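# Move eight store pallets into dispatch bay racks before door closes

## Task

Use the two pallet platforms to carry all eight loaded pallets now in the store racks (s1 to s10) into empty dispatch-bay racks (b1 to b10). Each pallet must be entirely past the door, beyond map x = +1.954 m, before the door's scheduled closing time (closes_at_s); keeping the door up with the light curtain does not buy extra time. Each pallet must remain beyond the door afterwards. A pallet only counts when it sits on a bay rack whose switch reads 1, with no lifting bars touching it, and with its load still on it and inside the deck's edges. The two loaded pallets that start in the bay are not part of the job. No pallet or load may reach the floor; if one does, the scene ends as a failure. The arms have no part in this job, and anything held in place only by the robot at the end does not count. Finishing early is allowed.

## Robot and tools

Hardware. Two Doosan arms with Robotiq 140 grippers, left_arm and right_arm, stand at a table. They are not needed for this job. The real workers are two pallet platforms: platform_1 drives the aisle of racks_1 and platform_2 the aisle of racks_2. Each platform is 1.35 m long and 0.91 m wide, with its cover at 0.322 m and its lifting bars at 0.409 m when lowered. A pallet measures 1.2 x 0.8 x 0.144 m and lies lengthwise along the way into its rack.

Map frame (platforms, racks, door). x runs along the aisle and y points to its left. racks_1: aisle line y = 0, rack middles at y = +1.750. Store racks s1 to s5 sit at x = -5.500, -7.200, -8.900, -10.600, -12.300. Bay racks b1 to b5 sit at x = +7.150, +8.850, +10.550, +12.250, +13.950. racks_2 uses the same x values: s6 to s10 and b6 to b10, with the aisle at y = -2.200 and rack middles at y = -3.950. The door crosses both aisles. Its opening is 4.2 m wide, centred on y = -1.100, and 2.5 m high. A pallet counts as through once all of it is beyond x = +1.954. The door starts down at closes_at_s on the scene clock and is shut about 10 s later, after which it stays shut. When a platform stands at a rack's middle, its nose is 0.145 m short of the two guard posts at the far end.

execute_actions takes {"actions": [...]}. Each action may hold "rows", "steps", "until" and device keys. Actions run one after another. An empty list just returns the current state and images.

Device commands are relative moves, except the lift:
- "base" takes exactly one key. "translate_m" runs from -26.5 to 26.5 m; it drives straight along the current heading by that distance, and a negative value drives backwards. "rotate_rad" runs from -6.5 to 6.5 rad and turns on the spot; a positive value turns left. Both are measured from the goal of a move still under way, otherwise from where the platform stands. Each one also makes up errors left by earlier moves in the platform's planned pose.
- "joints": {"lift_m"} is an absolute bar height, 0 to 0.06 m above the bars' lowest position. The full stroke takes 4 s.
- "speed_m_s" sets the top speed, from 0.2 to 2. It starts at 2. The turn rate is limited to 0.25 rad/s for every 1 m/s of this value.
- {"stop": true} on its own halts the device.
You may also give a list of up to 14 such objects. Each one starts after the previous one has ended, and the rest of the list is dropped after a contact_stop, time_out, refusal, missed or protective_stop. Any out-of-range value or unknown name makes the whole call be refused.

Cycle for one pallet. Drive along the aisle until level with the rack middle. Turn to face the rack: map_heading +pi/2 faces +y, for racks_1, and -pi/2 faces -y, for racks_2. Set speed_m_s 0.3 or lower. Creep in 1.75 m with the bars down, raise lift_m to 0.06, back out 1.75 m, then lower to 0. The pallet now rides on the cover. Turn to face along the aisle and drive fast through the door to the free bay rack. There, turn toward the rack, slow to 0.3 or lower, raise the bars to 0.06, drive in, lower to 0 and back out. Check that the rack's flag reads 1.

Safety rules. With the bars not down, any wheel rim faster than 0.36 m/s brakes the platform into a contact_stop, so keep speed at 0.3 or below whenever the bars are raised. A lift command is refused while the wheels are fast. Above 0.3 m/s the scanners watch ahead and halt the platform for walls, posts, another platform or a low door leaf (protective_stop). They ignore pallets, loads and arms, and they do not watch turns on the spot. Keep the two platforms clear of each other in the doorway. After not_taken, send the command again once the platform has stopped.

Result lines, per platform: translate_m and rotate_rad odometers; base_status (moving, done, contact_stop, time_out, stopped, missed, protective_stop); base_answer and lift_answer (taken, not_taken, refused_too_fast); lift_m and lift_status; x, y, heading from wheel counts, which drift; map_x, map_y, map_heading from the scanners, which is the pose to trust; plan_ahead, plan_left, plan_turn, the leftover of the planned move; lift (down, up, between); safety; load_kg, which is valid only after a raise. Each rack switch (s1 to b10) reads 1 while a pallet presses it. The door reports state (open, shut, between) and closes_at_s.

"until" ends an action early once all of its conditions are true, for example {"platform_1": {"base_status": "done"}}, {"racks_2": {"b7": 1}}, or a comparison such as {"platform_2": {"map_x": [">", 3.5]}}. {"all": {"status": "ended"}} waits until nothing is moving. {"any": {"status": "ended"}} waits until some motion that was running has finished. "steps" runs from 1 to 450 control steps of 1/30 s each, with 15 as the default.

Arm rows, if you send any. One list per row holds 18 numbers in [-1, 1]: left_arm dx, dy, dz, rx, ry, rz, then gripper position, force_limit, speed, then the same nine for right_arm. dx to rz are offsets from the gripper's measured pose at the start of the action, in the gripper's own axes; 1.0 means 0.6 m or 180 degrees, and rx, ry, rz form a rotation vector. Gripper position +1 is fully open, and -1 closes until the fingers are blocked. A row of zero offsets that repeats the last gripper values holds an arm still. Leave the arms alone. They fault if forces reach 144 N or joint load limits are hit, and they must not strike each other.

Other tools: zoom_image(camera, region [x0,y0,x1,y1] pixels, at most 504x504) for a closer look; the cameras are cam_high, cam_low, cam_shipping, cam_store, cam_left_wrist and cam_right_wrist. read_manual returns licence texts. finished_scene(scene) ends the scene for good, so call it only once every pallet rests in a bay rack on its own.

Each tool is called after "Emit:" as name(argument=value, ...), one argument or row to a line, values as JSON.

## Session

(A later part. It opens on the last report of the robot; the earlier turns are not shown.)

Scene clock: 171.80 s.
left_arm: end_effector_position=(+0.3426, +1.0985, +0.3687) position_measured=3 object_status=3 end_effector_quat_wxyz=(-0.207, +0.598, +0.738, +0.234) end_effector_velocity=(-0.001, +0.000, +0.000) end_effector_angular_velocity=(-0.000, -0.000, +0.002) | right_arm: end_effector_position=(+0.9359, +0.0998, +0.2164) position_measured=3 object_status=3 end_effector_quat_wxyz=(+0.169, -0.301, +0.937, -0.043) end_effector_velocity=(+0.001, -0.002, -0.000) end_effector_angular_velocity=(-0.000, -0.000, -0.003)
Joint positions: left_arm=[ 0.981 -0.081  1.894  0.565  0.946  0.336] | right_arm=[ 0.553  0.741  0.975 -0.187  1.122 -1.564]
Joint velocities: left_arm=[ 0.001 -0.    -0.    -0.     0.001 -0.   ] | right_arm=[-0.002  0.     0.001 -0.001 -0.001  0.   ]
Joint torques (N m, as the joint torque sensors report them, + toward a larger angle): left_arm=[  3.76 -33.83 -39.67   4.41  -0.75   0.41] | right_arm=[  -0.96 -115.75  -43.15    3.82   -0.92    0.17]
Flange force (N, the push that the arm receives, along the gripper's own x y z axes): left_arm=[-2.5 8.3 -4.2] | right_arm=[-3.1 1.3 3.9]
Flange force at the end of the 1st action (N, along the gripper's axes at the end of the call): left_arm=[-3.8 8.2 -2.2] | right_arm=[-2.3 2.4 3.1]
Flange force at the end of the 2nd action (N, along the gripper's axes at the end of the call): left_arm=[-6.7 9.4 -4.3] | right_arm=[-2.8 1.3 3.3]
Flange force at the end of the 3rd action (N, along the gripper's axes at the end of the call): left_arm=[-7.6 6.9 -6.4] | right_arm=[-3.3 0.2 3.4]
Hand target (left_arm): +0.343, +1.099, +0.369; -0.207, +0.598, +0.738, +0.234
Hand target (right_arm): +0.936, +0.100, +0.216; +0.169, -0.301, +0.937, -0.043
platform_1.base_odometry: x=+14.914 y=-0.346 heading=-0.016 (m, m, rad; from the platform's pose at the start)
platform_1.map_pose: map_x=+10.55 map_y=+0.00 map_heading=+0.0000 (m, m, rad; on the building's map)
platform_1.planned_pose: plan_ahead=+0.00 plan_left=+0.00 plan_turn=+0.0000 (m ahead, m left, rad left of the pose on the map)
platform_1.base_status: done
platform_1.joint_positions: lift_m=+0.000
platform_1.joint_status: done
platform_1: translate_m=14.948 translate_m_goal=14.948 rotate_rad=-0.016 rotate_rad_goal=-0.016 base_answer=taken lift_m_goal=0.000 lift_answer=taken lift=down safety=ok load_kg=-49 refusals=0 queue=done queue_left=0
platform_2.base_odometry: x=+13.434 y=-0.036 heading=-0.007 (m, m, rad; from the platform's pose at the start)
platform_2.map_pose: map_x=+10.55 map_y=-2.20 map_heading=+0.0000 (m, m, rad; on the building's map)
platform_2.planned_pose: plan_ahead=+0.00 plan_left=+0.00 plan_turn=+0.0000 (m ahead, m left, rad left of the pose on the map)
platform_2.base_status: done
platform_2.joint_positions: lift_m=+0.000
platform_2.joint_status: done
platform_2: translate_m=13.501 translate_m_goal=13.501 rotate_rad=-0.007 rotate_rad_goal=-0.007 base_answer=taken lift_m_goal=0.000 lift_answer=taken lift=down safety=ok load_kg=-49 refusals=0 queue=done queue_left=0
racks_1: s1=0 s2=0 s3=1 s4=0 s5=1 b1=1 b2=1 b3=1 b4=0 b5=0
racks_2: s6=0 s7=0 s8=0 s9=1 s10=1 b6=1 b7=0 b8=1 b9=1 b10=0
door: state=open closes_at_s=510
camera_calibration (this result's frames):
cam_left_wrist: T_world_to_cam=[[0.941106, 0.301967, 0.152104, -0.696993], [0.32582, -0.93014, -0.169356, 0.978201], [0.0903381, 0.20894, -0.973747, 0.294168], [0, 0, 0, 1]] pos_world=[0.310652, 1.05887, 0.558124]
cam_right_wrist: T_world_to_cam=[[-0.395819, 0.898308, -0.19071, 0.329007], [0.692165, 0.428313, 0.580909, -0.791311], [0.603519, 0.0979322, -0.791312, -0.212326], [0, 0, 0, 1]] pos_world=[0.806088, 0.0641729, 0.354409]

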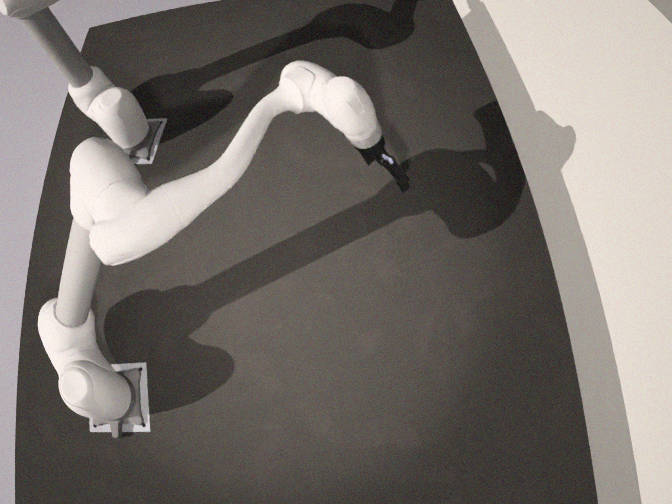

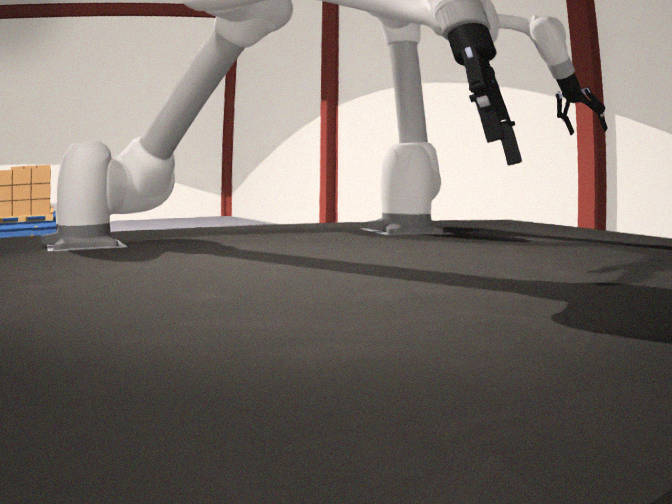

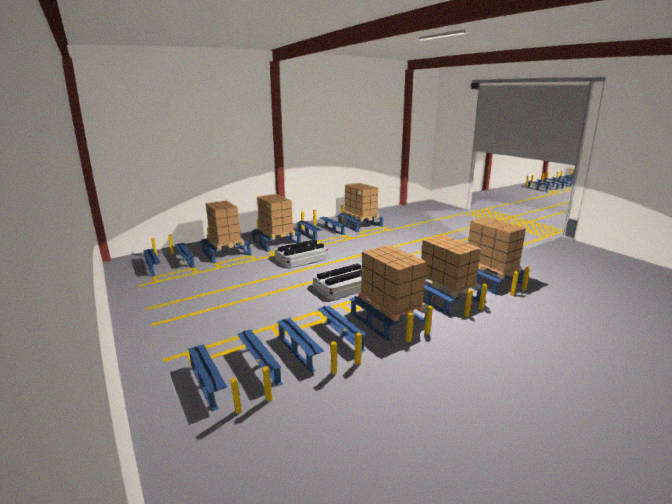

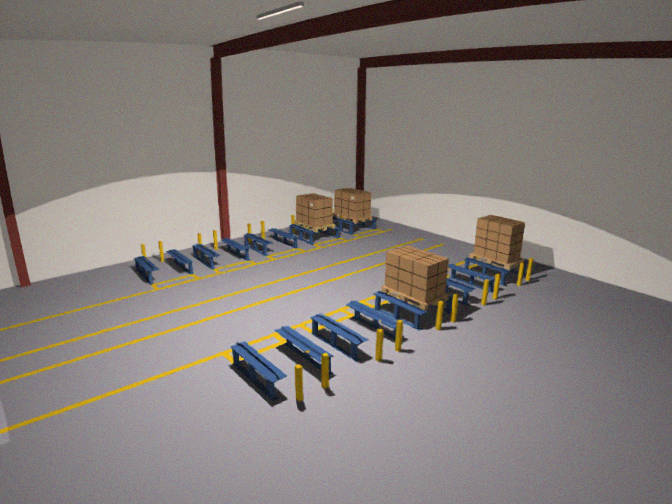

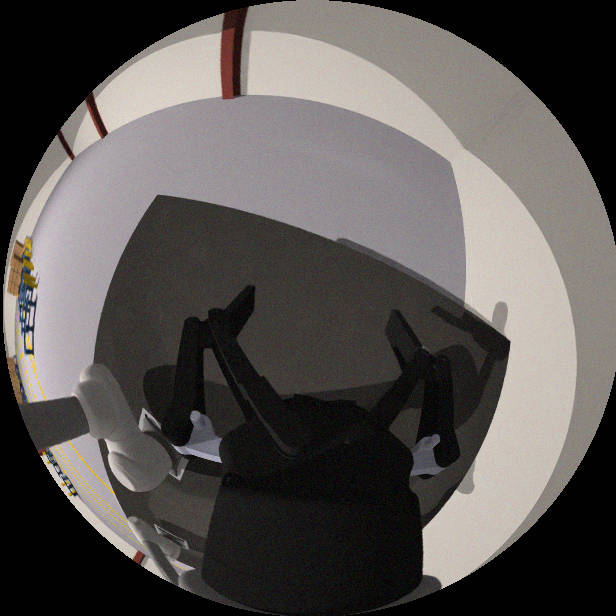

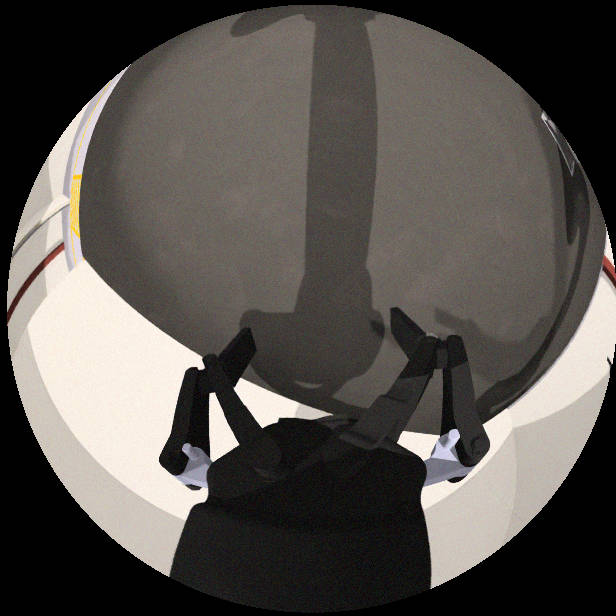

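Emit:
execute_actions(
  actions=[
    {"platform_1":[{"base":{"translate_m":-19.45}},{"base":{"rotate_rad":1.5708}},{"speed_m_s":0.3,"base":{"translate_m":1.75}},{"joints":{"lift_m":0.06}},{"base":{"translate_m":-1.75}},{"joints":{"lift_m":0}},{"speed_m_s":2,"base":{"rotate_rad":-1.5708}},{"base":{"translate_m":21.15}},{"base":{"rotate_rad":1.5708}},{"speed_m_s":0.3,"joints":{"lift_m":0.06}},{"base":{"translate_m":1.75}},{"joints":{"lift_m":0}},{"base":{"translate_m":-1.75}},{"speed_m_s":2,"base":{"rotate_rad":-1.5708}}],"platform_2":[{"base":{"translate_m":-21.15}},{"base":{"rotate_rad":-1.5708}},{"speed_m_s":0.3,"base":{"translate_m":1.75}},{"joints":{"lift_m":0.06}},{"base":{"translate_m":-1.75}},{"joints":{"lift_m":0}},{"speed_m_s":2,"base":{"rotate_rad":1.5708}},{"base":{"translate_m":19.45}},{"base":{"rotate_rad":-1.5708}},{"speed_m_s":0.3,"joints":{"lift_m":0.06}},{"base":{"translate_m":1.75}},{"joints":{"lift_m":0}},{"base":{"translate_m":-1.75}},{"speed_m_s":2,"base":{"rotate_rad":1.5708}}],"steps":450,"until":{"all":{"status":"ended"}}},
    {"steps":450,"until":{"all":{"status":"ended"}}},
    {"steps":450,"until":{"all":{"status":"ended"}}},
  ],
)

Emit:
execute_actions(
  actions=[
    {"steps":450,"until":{"platform_1":{"queue":["!=","running"]}}},
    {"steps":450,"until":{"platform_1":{"queue":["!=","running"]}}},
    {"steps":450,"until":{"platform_1":{"queue":["!=","running"]}}},
    {"steps":450,"until":{"platform_1":{"queue":["!=","running"]}}},
  ],
)

Scene clock: 219.37 s.
left_arm: end_effector_position=(+0.3426, +1.0985, +0.3687) position_measured=3 object_status=3 end_effector_quat_wxyz=(-0.207, +0.598, +0.738, +0.234) end_effector_velocity=(-0.000, -0.000, +0.000) end_effector_angular_velocity=(+0.000, -0.000, +0.000) | right_arm: end_effector_position=(+0.9359, +0.0998, +0.2164) position_measured=3 object_status=3 end_effector_quat_wxyz=(+0.169, -0.301, +0.937, -0.043) end_effector_velocity=(+0.001, -0.002, +0.003) end_effector_angular_velocity=(+0.001, -0.002, -0.002)
Joint positions: left_arm=[ 0.981 -0.081  1.894  0.565  0.946  0.336] | right_arm=[ 0.553  0.741  0.975 -0.187  1.122 -1.564]
Joint velocities: left_arm=[-0.    -0.001 -0.    -0.     0.001 -0.   ] | right_arm=[-0.002 -0.003  0.    -0.    -0.     0.   ]
Joint torques (N m, as the joint torque sensors report them, + toward a larger angle): left_arm=[  4.57 -31.36 -41.27   4.73  -0.65   0.22] | right_arm=[  -1.56 -115.48  -43.42    3.81   -0.98    0.31]
Flange force (N, the push that the arm receives, along the gripper's own x y z axes): left_arm=[-6.7 3.3 -6.9] | right_arm=[-0.9 1.3 1.8]
Flange force at the end of the 1st action (N, along the gripper's axes at the end of the call): left_arm=[-2.4 5.3 -4.6] | right_arm=[-1.7 2.4 3.1]
Flange force at the end of the 2nd action (N, along the gripper's axes at the end of the call): left_arm=[-9.0 6.5 -5.8] | right_arm=[-3.3 2.3 3.8]
Hand target (left_arm): +0.343, +1.099, +0.369; -0.207, +0.598, +0.738, +0.234
Hand target (right_arm): +0.936, +0.100, +0.216; +0.169, -0.301, +0.937, -0.043
platform_1.base_odometry: x=-4.546 y=-0.057 heading=-0.014 (m, m, rad; from the platform's pose at the start)
platform_1.map_pose: map_x=-8.90 map_y=+0.00 map_heading=+0.0044 (m, m, rad; on the building's map)
platform_1.planned_pose: plan_ahead=+0.00 plan_left=+0.00 plan_turn=-0.0044 (m ahead, m left, rad left of the pose on the map)
platform_1.base_status: moving
platform_1.joint_positions: lift_m=+0.000
platform_1.joint_status: done
platform_1: translate_m=-4.523 translate_m_goal=-4.523 rotate_rad=-0.016 rotate_rad_goal=-0.018 base_answer=taken lift_m_goal=0.000 lift_answer=taken lift=down safety=ok load_kg=-49 refusals=0 queue=running queue_left=7
platform_2.base_odometry: x=-7.711 y=+0.136 heading=-0.165 (m, m, rad; from the platform's pose at the start)
platform_2.map_pose: map_x=-10.60 map_y=-2.20 map_heading=-0.1440 (m, m, rad; on the building's map)
platform_2.planned_pose: plan_ahead=+0.00 plan_left=+0.00 plan_turn=+0.1440 (m ahead, m left, rad left of the pose on the map)
platform_2.base_status: moving
platform_2.joint_positions: lift_m=+0.000
platform_2.joint_status: done
platform_2: translate_m=-7.643 translate_m_goal=-7.643 rotate_rad=-0.148 rotate_rad_goal=-0.012 base_answer=taken lift_m_goal=0.000 lift_answer=taken lift=down safety=ok load_kg=-49 refusals=0 queue=running queue_left=7
racks_1: s1=0 s2=0 s3=0 s4=0 s5=1 b1=1 b2=1 b3=1 b4=0 b5=0
racks_2: s6=0 s7=0 s8=0 s9=0 s10=1 b6=1 b7=0 b8=1 b9=1 b10=0
door: state=open closes_at_s=510
camera_calibration (this result's frames):
cam_left_wrist: T_world_to_cam=[[0.941106, 0.301967, 0.152104, -0.696993], [0.32582, -0.93014, -0.169356, 0.978201], [0.0903379, 0.20894, -0.973747, 0.294168], [0, 0, 0, 1]] pos_world=[0.310652, 1.05887, 0.558124]
cam_right_wrist: T_world_to_cam=[[-0.395819, 0.898308, -0.19071, 0.329007], [0.692165, 0.428313, 0.58091, -0.791311], [0.603519, 0.0979324, -0.791311, -0.212326], [0, 0, 0, 1]] pos_world=[0.806088, 0.0641729, 0.354409]

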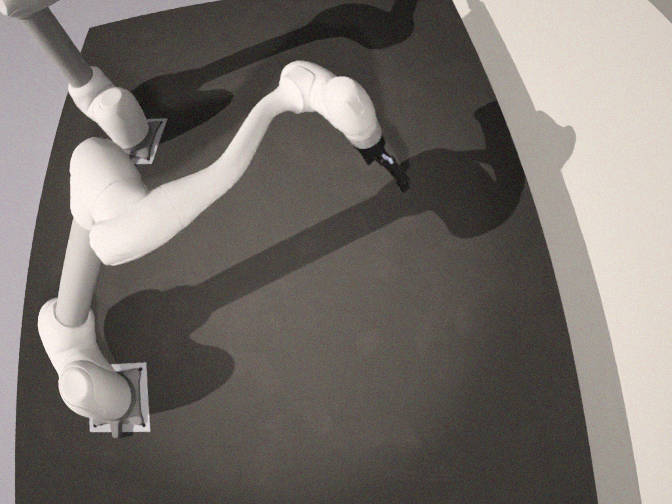

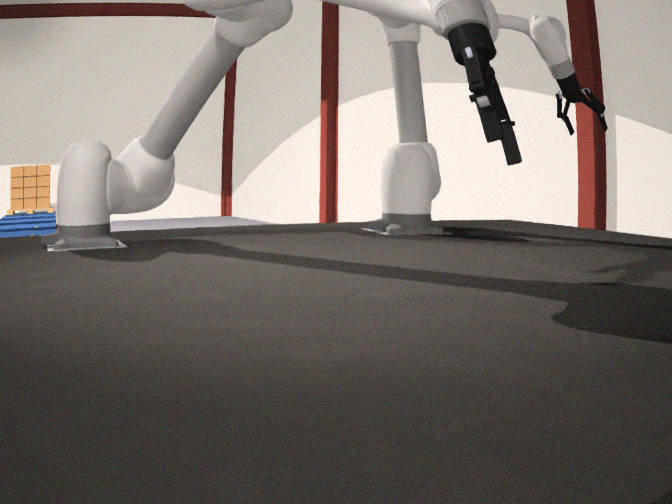

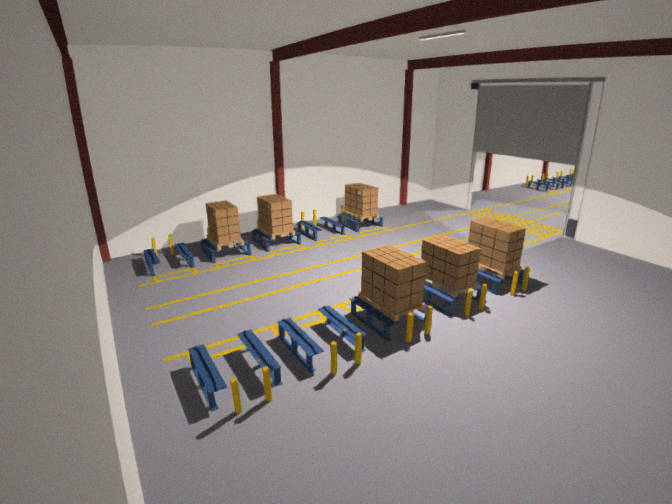

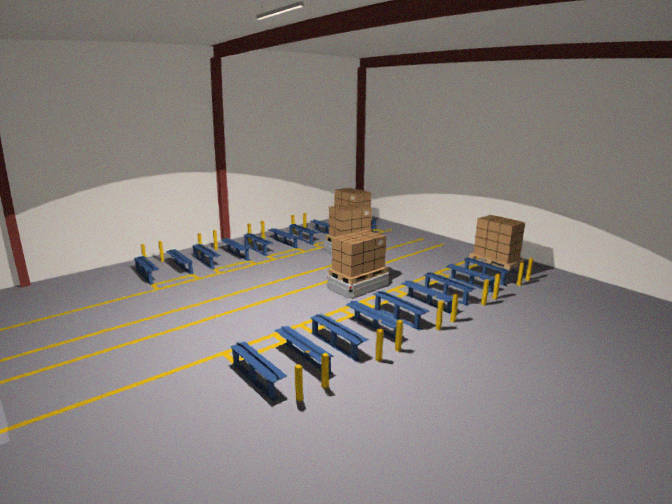

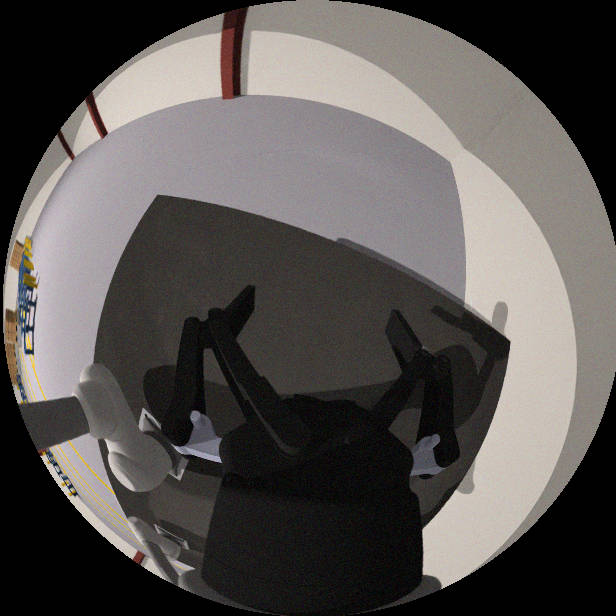

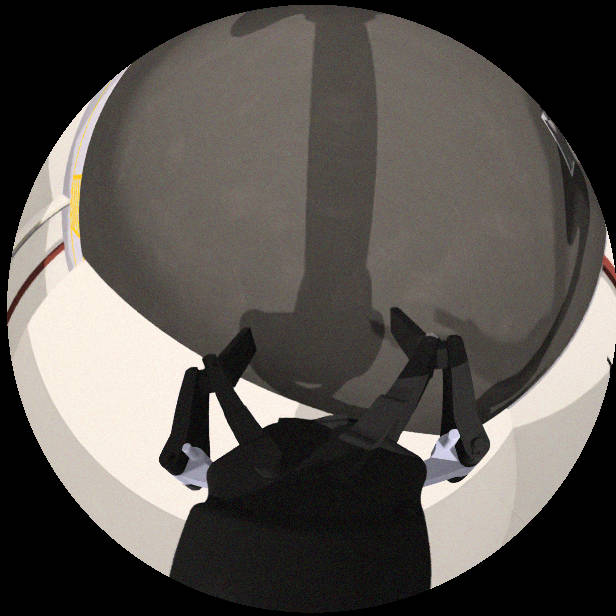

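Scene clock: 266.30 s.
left_arm: end_effector_position=(+0.3426, +1.0985, +0.3687) position_measured=3 object_status=3 end_effector_quat_wxyz=(-0.207, +0.598, +0.738, +0.234) end_effector_velocity=(+0.001, -0.001, +0.000) end_effector_angular_velocity=(+0.001, +0.000, -0.002) | right_arm: end_effector_position=(+0.9359, +0.0998, +0.2164) position_measured=3 object_status=3 end_effector_quat_wxyz=(+0.169, -0.301, +0.937, -0.043) end_effector_velocity=(+0.002, -0.001, -0.001) end_effector_angular_velocity=(+0.001, +0.000, -0.003)
Joint positions: left_arm=[ 0.981 -0.081  1.894  0.565  0.946  0.336] | right_arm=[ 0.553  0.741  0.975 -0.187  1.122 -1.564]
Joint velocities: left_arm=[-0.002 -0.001  0.     0.001 -0.     0.   ] | right_arm=[-0.002  0.002 -0.001  0.    -0.001  0.001]
Joint torques (N m, as the joint torque sensors report them, + toward a larger angle): left_arm=[  5.38 -34.   -42.09   4.62  -0.71   0.3 ] | right_arm=[  -0.52 -116.1   -43.99    3.66   -0.96    0.36]
Flange force (N, the push that the arm receives, along the gripper's own x y z axes): left_arm=[-8.5 7.2 -4.6] | right_arm=[-1.7 -0.2 5.3]
Flange force at the end of the 1st action (N, along the gripper's axes at the end of the call): left_arm=[-4.5 6.5 -4.5] | right_arm=[-2.6 2.1 2.7]
Flange force at the end of the 2nd action (N, along the gripper's axes at the end of the call): left_arm=[-4.3 7.7 -4.9] | right_arm=[-2.9 1.5 4.4]
Flange force at the end of the 3rd action (N, along the gripper's axes at the end of the call): left_arm=[-1.9 3.7 -2.2] | right_arm=[-0.6 2.6 3.5]
Hand target (left_arm): +0.343, +1.099, +0.369; -0.207, +0.598, +0.738, +0.234
Hand target (right_arm): +0.936, +0.100, +0.216; +0.169, -0.301, +0.937, -0.043
platform_1.base_odometry: x=+16.654 y=-0.382 heading=-0.008 (m, m, rad; from the platform's pose at the start)
platform_1.map_pose: map_x=+12.25 map_y=+0.00 map_heading=+0.0000 (m, m, rad; on the building's map)
platform_1.planned_pose: plan_ahead=+0.00 plan_left=+0.00 plan_turn=+0.0000 (m ahead, m left, rad left of the pose on the map)
platform_1.base_status: done
platform_1.joint_positions: lift_m=+0.000
platform_1.joint_status: done
platform_1: translate_m=16.683 translate_m_goal=16.683 rotate_rad=-0.008 rotate_rad_goal=-0.008 base_answer=taken lift_m_goal=0.000 lift_answer=taken lift=down safety=ok load_kg=-49 refusals=0 queue=done queue_left=0
platform_2.base_odometry: x=+11.756 y=-0.010 heading=-0.012 (m, m, rad; from the platform's pose at the start)
platform_2.map_pose: map_x=+8.85 map_y=-2.20 map_heading=+0.0000 (m, m, rad; on the building's map)
platform_2.planned_pose: plan_ahead=+0.00 plan_left=+0.00 plan_turn=+0.0000 (m ahead, m left, rad left of the pose on the map)
platform_2.base_status: done
platform_2.joint_positions: lift_m=+0.000
platform_2.joint_status: done
platform_2: translate_m=11.833 translate_m_goal=11.833 rotate_rad=-0.012 rotate_rad_goal=-0.012 base_answer=taken lift_m_goal=0.000 lift_answer=taken lift=down safety=ok load_kg=-49 refusals=0 queue=done queue_left=0
racks_1: s1=0 s2=0 s3=0 s4=0 s5=1 b1=1 b2=1 b3=1 b4=1 b5=0
racks_2: s6=0 s7=0 s8=0 s9=0 s10=1 b6=1 b7=1 b8=1 b9=1 b10=0
door: state=open closes_at_s=510
camera_calibration (this result's frames):
cam_left_wrist: T_world_to_cam=[[0.941106, 0.301967, 0.152104, -0.696993], [0.325821, -0.93014, -0.169356, 0.978201], [0.0903382, 0.20894, -0.973747, 0.294168], [0, 0, 0, 1]] pos_world=[0.310652, 1.05887, 0.558124]
cam_right_wrist: T_world_to_cam=[[-0.395819, 0.898308, -0.19071, 0.329007], [0.692165, 0.428313, 0.580909, -0.791311], [0.603519, 0.0979322, -0.791312, -0.212326], [0, 0, 0, 1]] pos_world=[0.806088, 0.0641729, 0.354409]

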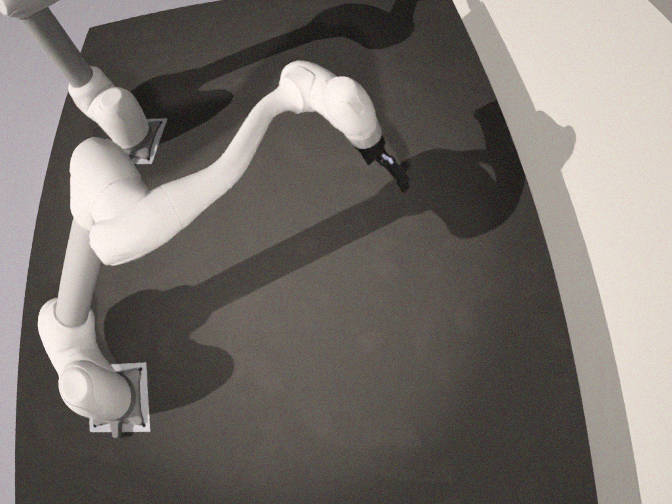

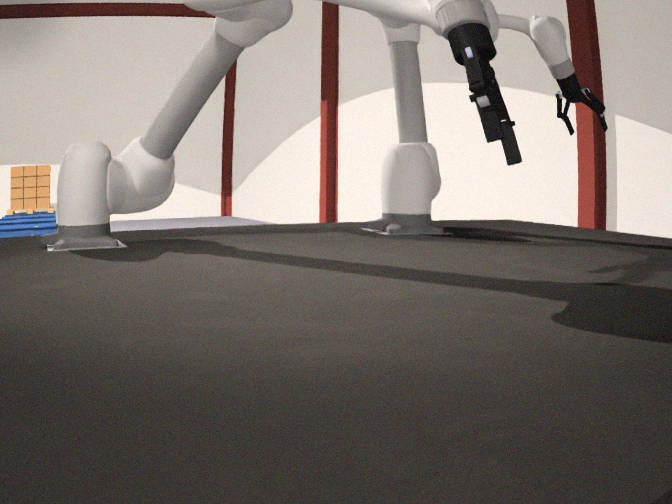

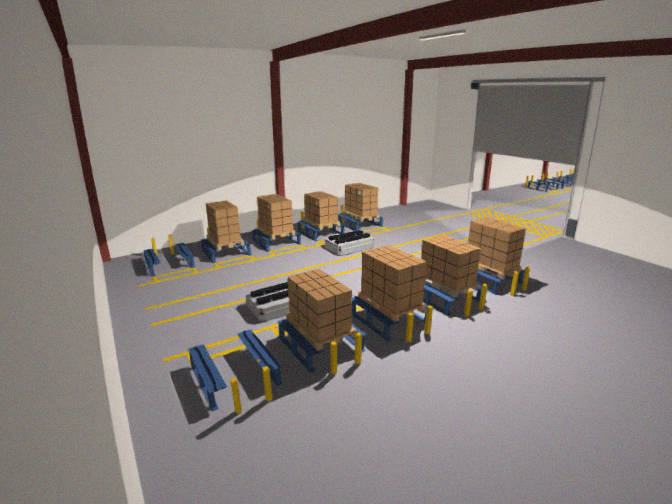

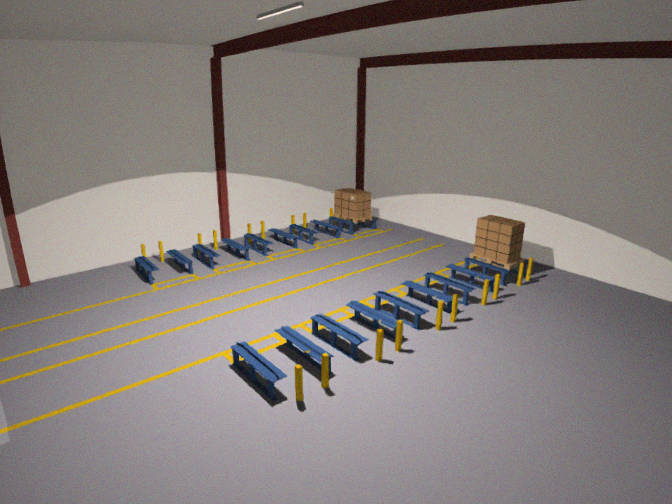

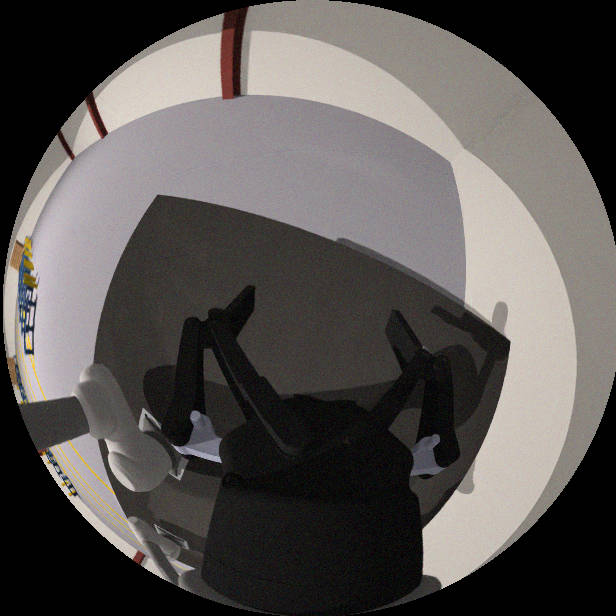

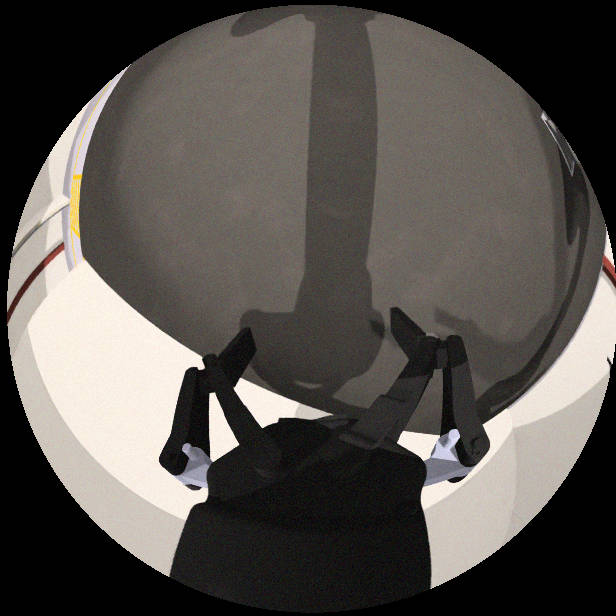

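Emit:
execute_actions(
  actions=[
    {"platform_1":[{"base":{"translate_m":-24.55}},{"base":{"rotate_rad":1.5708}},{"speed_m_s":0.3,"base":{"translate_m":1.75}},{"joints":{"lift_m":0.06}},{"base":{"translate_m":-1.75}},{"joints":{"lift_m":0}},{"speed_m_s":2,"base":{"rotate_rad":-1.5708}},{"base":{"translate_m":26.25}},{"base":{"rotate_rad":1.5708}},{"speed_m_s":0.3,"joints":{"lift_m":0.06}},{"base":{"translate_m":1.75}},{"joints":{"lift_m":0}},{"base":{"translate_m":-1.4}}],"platform_2":[{"base":{"translate_m":-21.15}},{"base":{"rotate_rad":-1.5708}},{"speed_m_s":0.3,"base":{"translate_m":1.75}},{"joints":{"lift_m":0.06}},{"base":{"translate_m":-1.75}},{"joints":{"lift_m":0}},{"speed_m_s":2,"base":{"rotate_rad":1.5708}},{"base":{"translate_m":26.25}},{"base":{"rotate_rad":-1.5708}},{"speed_m_s":0.3,"joints":{"lift_m":0.06}},{"base":{"translate_m":1.75}},{"joints":{"lift_m":0}},{"base":{"translate_m":-1.4}}],"steps":450,"until":{"all":{"status":"ended"}}},
    {"steps":450,"until":{"all":{"status":"ended"}}},
    {"steps":450,"until":{"all":{"status":"ended"}}},
  ],
)

Emit:
execute_actions(
  actions=[
    {"steps":450,"until":{"all":{"status":"ended"}}},
    {"steps":450,"until":{"all":{"status":"ended"}}},
    {"steps":450,"until":{"all":{"status":"ended"}}},
    {"steps":450,"until":{"all":{"status":"ended"}}},
  ],
)

Scene clock: 314.17 s.
left_arm: end_effector_position=(+0.3426, +1.0985, +0.3687) position_measured=3 object_status=3 end_effector_quat_wxyz=(-0.207, +0.598, +0.738, +0.234) end_effector_velocity=(+0.001, -0.001, -0.000) end_effector_angular_velocity=(-0.001, +0.000, -0.002) | right_arm: end_effector_position=(+0.9359, +0.0998, +0.2164) position_measured=3 object_status=3 end_effector_quat_wxyz=(+0.169, -0.301, +0.937, -0.043) end_effector_velocity=(-0.000, +0.000, +0.001) end_effector_angular_velocity=(-0.000, -0.000, +0.001)
Joint positions: left_arm=[ 0.981 -0.081  1.894  0.565  0.946  0.336] | right_arm=[ 0.553  0.741  0.975 -0.187  1.122 -1.564]
Joint velocities: left_arm=[-0.002  0.     0.    -0.001  0.001  0.   ] | right_arm=[ 0.001 -0.    -0.    -0.     0.001 -0.001]
Joint torques (N m, as the joint torque sensors report them, + toward a larger angle): left_arm=[  2.62 -32.47 -40.86   4.29  -1.02   0.  ] | right_arm=[  -2.13 -116.25  -43.24    3.69   -0.84    0.12]
Flange force (N, the push that the arm receives, along the gripper's own x y z axes): left_arm=[-3.0 4.1 -4.3] | right_arm=[-3.2 2.7 3.2]
Flange force at the end of the 1st action (N, along the gripper's axes at the end of the call): left_arm=[-2.3 5.7 -4.4] | right_arm=[-1.3 1.5 2.5]
Flange force at the end of the 2nd action (N, along the gripper's axes at the end of the call): left_arm=[-5.1 6.7 -5.4] | right_arm=[-1.0 2.2 2.8]
Hand target (left_arm): +0.343, +1.099, +0.369; -0.207, +0.598, +0.738, +0.234
Hand target (right_arm): +0.936, +0.100, +0.216; +0.169, -0.301, +0.937, -0.043
platform_1.base_odometry: x=-7.911 y=-0.169 heading=+1.069 (m, m, rad; from the platform's pose at the start)
platform_1.map_pose: map_x=-12.30 map_y=+0.00 map_heading=+1.0603 (m, m, rad; on the building's map)
platform_1.planned_pose: plan_ahead=+0.00 plan_left=+0.00 plan_turn=-1.0603 (m ahead, m left, rad left of the pose on the map)
platform_1.base_status: moving
platform_1.joint_positions: lift_m=+0.000
platform_1.joint_status: done
platform_1: translate_m=-7.888 translate_m_goal=-7.887 rotate_rad=1.052 rotate_rad_goal=0.000 base_answer=taken lift_m_goal=0.000 lift_answer=taken lift=down safety=ok load_kg=-49 refusals=0 queue=running queue_left=6
platform_2.base_odometry: x=-9.396 y=+0.227 heading=-0.203 (m, m, rad; from the platform's pose at the start)
platform_2.map_pose: map_x=-12.30 map_y=-2.20 map_heading=-0.1789 (m, m, rad; on the building's map)
platform_2.planned_pose: plan_ahead=+0.00 plan_left=+0.00 plan_turn=+0.1789 (m ahead, m left, rad left of the pose on the map)
platform_2.base_status: moving
platform_2.joint_positions: lift_m=+0.000
platform_2.joint_status: done
platform_2: translate_m=-9.311 translate_m_goal=-9.311 rotate_rad=-0.186 rotate_rad_goal=-0.017 base_answer=taken lift_m_goal=0.000 lift_answer=taken lift=down safety=ok load_kg=-49 refusals=0 queue=running queue_left=6
racks_1: s1=0 s2=0 s3=0 s4=0 s5=0 b1=1 b2=1 b3=1 b4=1 b5=0
racks_2: s6=0 s7=0 s8=0 s9=0 s10=0 b6=1 b7=1 b8=1 b9=1 b10=0
door: state=open closes_at_s=510
camera_calibration (this result's frames):
cam_left_wrist: T_world_to_cam=[[0.941106, 0.301968, 0.152103, -0.696993], [0.32582, -0.93014, -0.169355, 0.978201], [0.0903377, 0.20894, -0.973747, 0.294168], [0, 0, 0, 1]] pos_world=[0.310652, 1.05887, 0.558124]
cam_right_wrist: T_world_to_cam=[[-0.395819, 0.898308, -0.19071, 0.329007], [0.692165, 0.428313, 0.580909, -0.791311], [0.603519, 0.0979321, -0.791312, -0.212326], [0, 0, 0, 1]] pos_world=[0.806088, 0.0641728, 0.354409]

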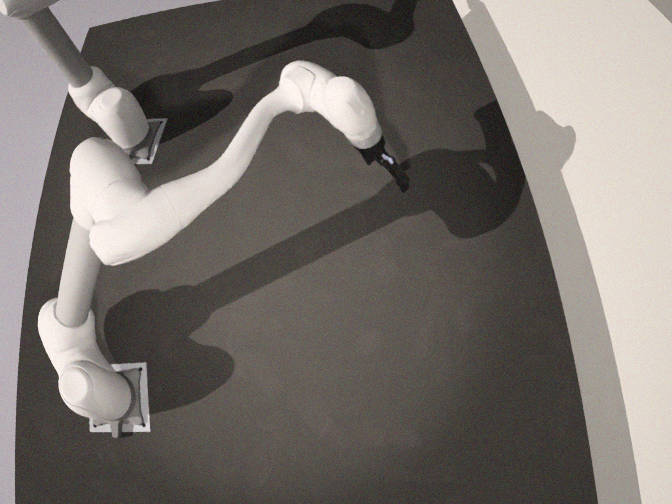

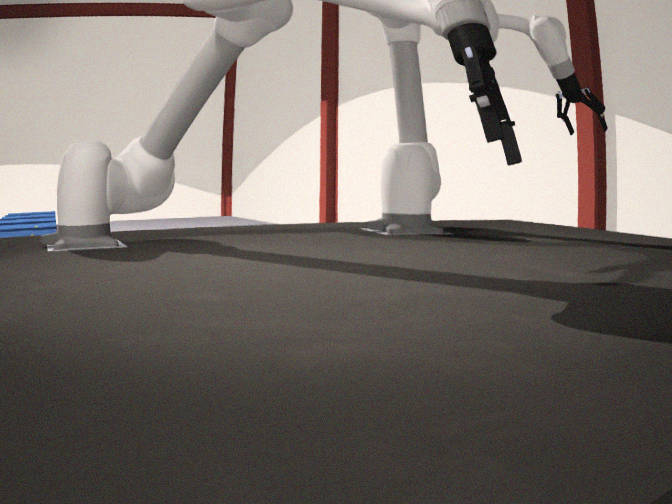

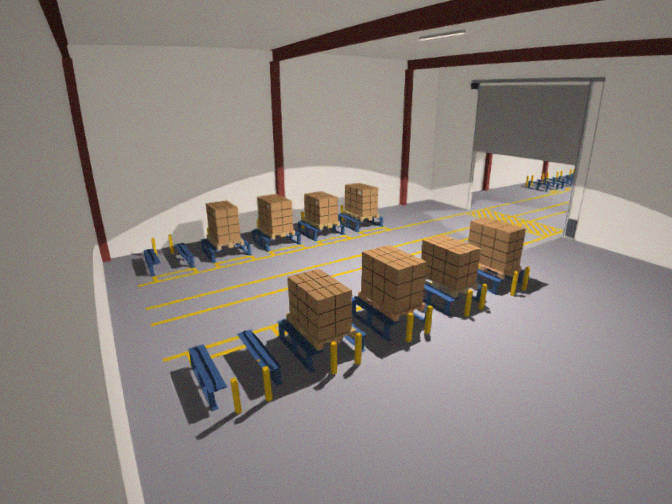

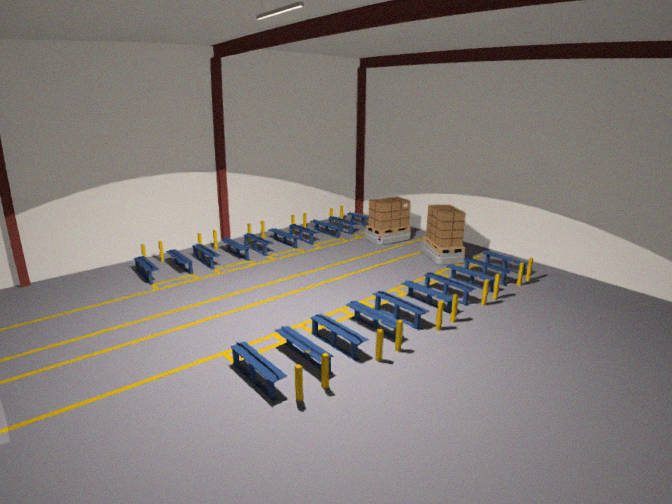

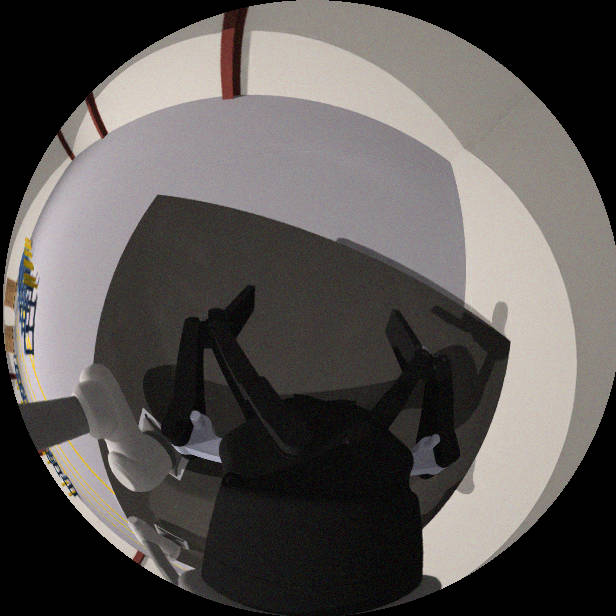

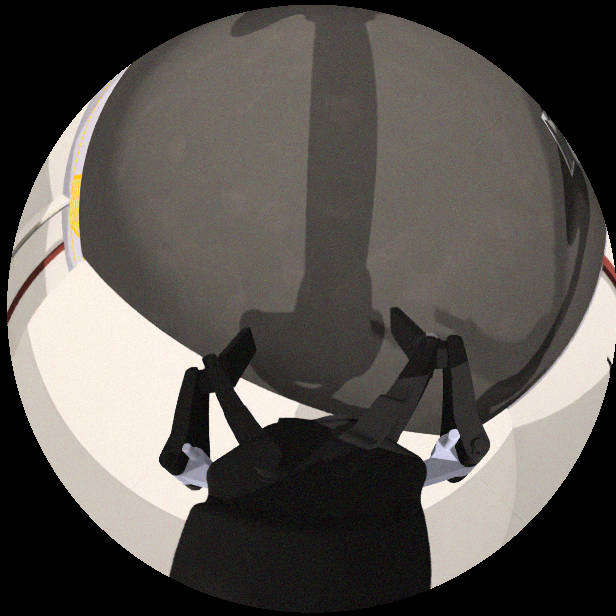

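Scene clock: 360.83 s.
left_arm: end_effector_position=(+0.3426, +1.0985, +0.3687) position_measured=3 object_status=3 end_effector_quat_wxyz=(-0.207, +0.598, +0.738, +0.234) end_effector_velocity=(-0.000, +0.001, -0.000) end_effector_angular_velocity=(-0.000, -0.000, +0.001) | right_arm: end_effector_position=(+0.9359, +0.0998, +0.2164) position_measured=3 object_status=3 end_effector_quat_wxyz=(+0.169, -0.301, +0.937, -0.043) end_effector_velocity=(+0.001, -0.002, -0.000) end_effector_angular_velocity=(-0.000, -0.000, -0.001)
Joint positions: left_arm=[ 0.981 -0.081  1.894  0.565  0.946  0.336] | right_arm=[ 0.553  0.741  0.975 -0.187  1.122 -1.564]
Joint velocities: left_arm=[ 0.002  0.001 -0.    -0.    -0.001  0.   ] | right_arm=[-0.002  0.    -0.    -0.    -0.    -0.001]
Joint torques (N m, as the joint torque sensors report them, + toward a larger angle): left_arm=[  3.83 -31.94 -40.45   4.69  -0.66  -0.25] | right_arm=[  -1.13 -115.57  -43.5     3.74   -0.92    0.13]
Flange force (N, the push that the arm receives, along the gripper's own x y z axes): left_arm=[-3.3 4.2 -5.8] | right_arm=[-1.4 1.1 3.3]
Flange force at the end of the 1st action (N, along the gripper's axes at the end of the call): left_arm=[-3.0 2.1 -5.3] | right_arm=[-3.1 1.3 4.3]
Flange force at the end of the 2nd action (N, along the gripper's axes at the end of the call): left_arm=[-5.9 7.3 -3.8] | right_arm=[-1.0 1.6 3.7]
Flange force at the end of the 3rd action (N, along the gripper's axes at the end of the call): left_arm=[-8.5 9.4 -6.7] | right_arm=[-2.7 2.8 4.0]
Hand target (left_arm): +0.343, +1.099, +0.369; -0.207, +0.598, +0.738, +0.234
Hand target (right_arm): +0.936, +0.100, +0.216; +0.169, -0.301, +0.937, -0.043
platform_1.base_odometry: x=+18.399 y=-0.112 heading=+1.570 (m, m, rad; from the platform's pose at the start)
platform_1.map_pose: map_x=+13.95 map_y=+0.35 map_heading=+1.5708 (m, m, rad; on the building's map)
platform_1.planned_pose: plan_ahead=+0.00 plan_left=+0.00 plan_turn=+0.0000 (m ahead, m left, rad left of the pose on the map)
platform_1.base_status: done
platform_1.joint_positions: lift_m=+0.000
platform_1.joint_status: done
platform_1: translate_m=18.780 translate_m_goal=18.780 rotate_rad=1.570 rotate_rad_goal=1.569 base_answer=taken lift_m_goal=0.000 lift_answer=taken lift=down safety=ok load_kg=-49 refusals=0 queue=done queue_left=0
platform_2.base_odometry: x=+16.889 y=-0.399 heading=-1.590 (m, m, rad; from the platform's pose at the start)
platform_2.map_pose: map_x=+13.95 map_y=-2.55 map_heading=-1.5708 (m, m, rad; on the building's map)
platform_2.planned_pose: plan_ahead=+0.00 plan_left=+0.00 plan_turn=+0.0000 (m ahead, m left, rad left of the pose on the map)
platform_2.base_status: done
platform_2.joint_positions: lift_m=+0.000
platform_2.joint_status: done
platform_2: translate_m=17.343 translate_m_goal=17.343 rotate_rad=-1.590 rotate_rad_goal=-1.590 base_answer=taken lift_m_goal=0.000 lift_answer=taken lift=down safety=ok load_kg=-49 refusals=0 queue=done queue_left=0
racks_1: s1=0 s2=0 s3=0 s4=0 s5=0 b1=1 b2=1 b3=1 b4=1 b5=1
racks_2: s6=0 s7=0 s8=0 s9=0 s10=0 b6=1 b7=1 b8=1 b9=1 b10=1
door: state=open closes_at_s=510
camera_calibration (this result's frames):
cam_left_wrist: T_world_to_cam=[[0.941106, 0.301967, 0.152103, -0.696993], [0.32582, -0.93014, -0.169356, 0.978201], [0.0903376, 0.20894, -0.973747, 0.294168], [0, 0, 0, 1]] pos_world=[0.310652, 1.05887, 0.558124]
cam_right_wrist: T_world_to_cam=[[-0.395819, 0.898308, -0.19071, 0.329007], [0.692165, 0.428313, 0.580909, -0.791311], [0.603519, 0.0979321, -0.791312, -0.212326], [0, 0, 0, 1]] pos_world=[0.806088, 0.0641728, 0.354409]

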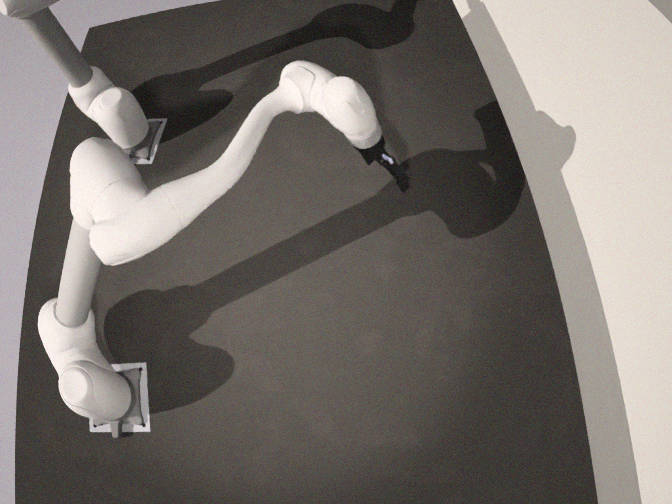

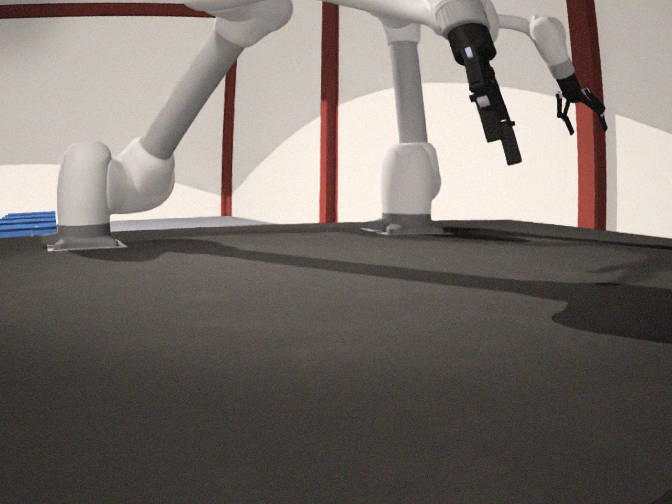

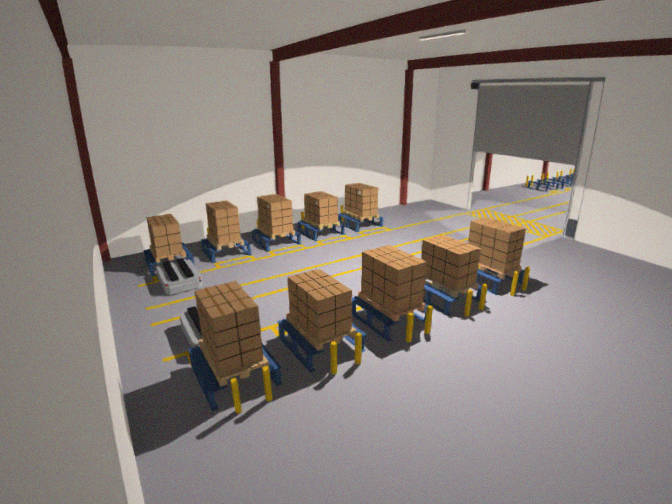

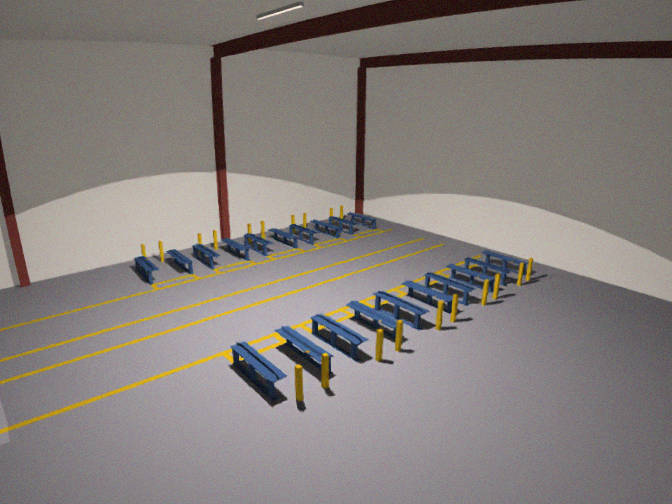

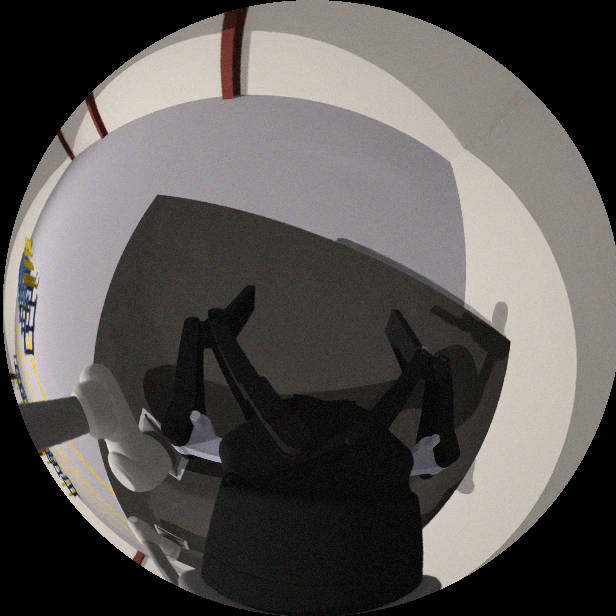

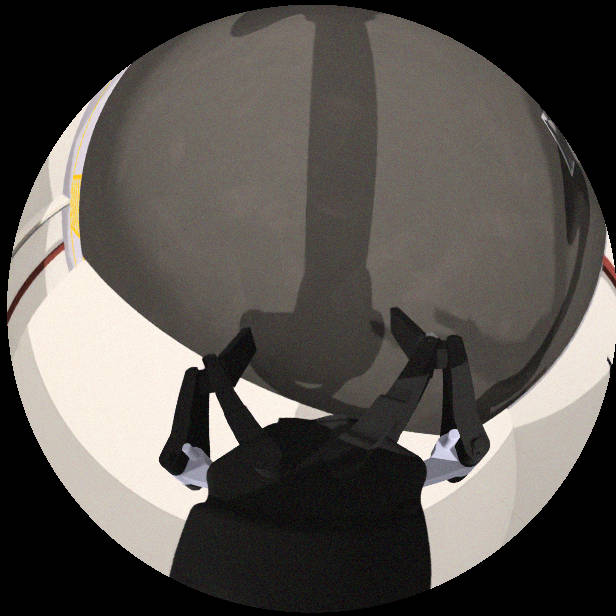

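Emit:
finished_scene(
  scene=2,
)

The scene is finished: the task was done.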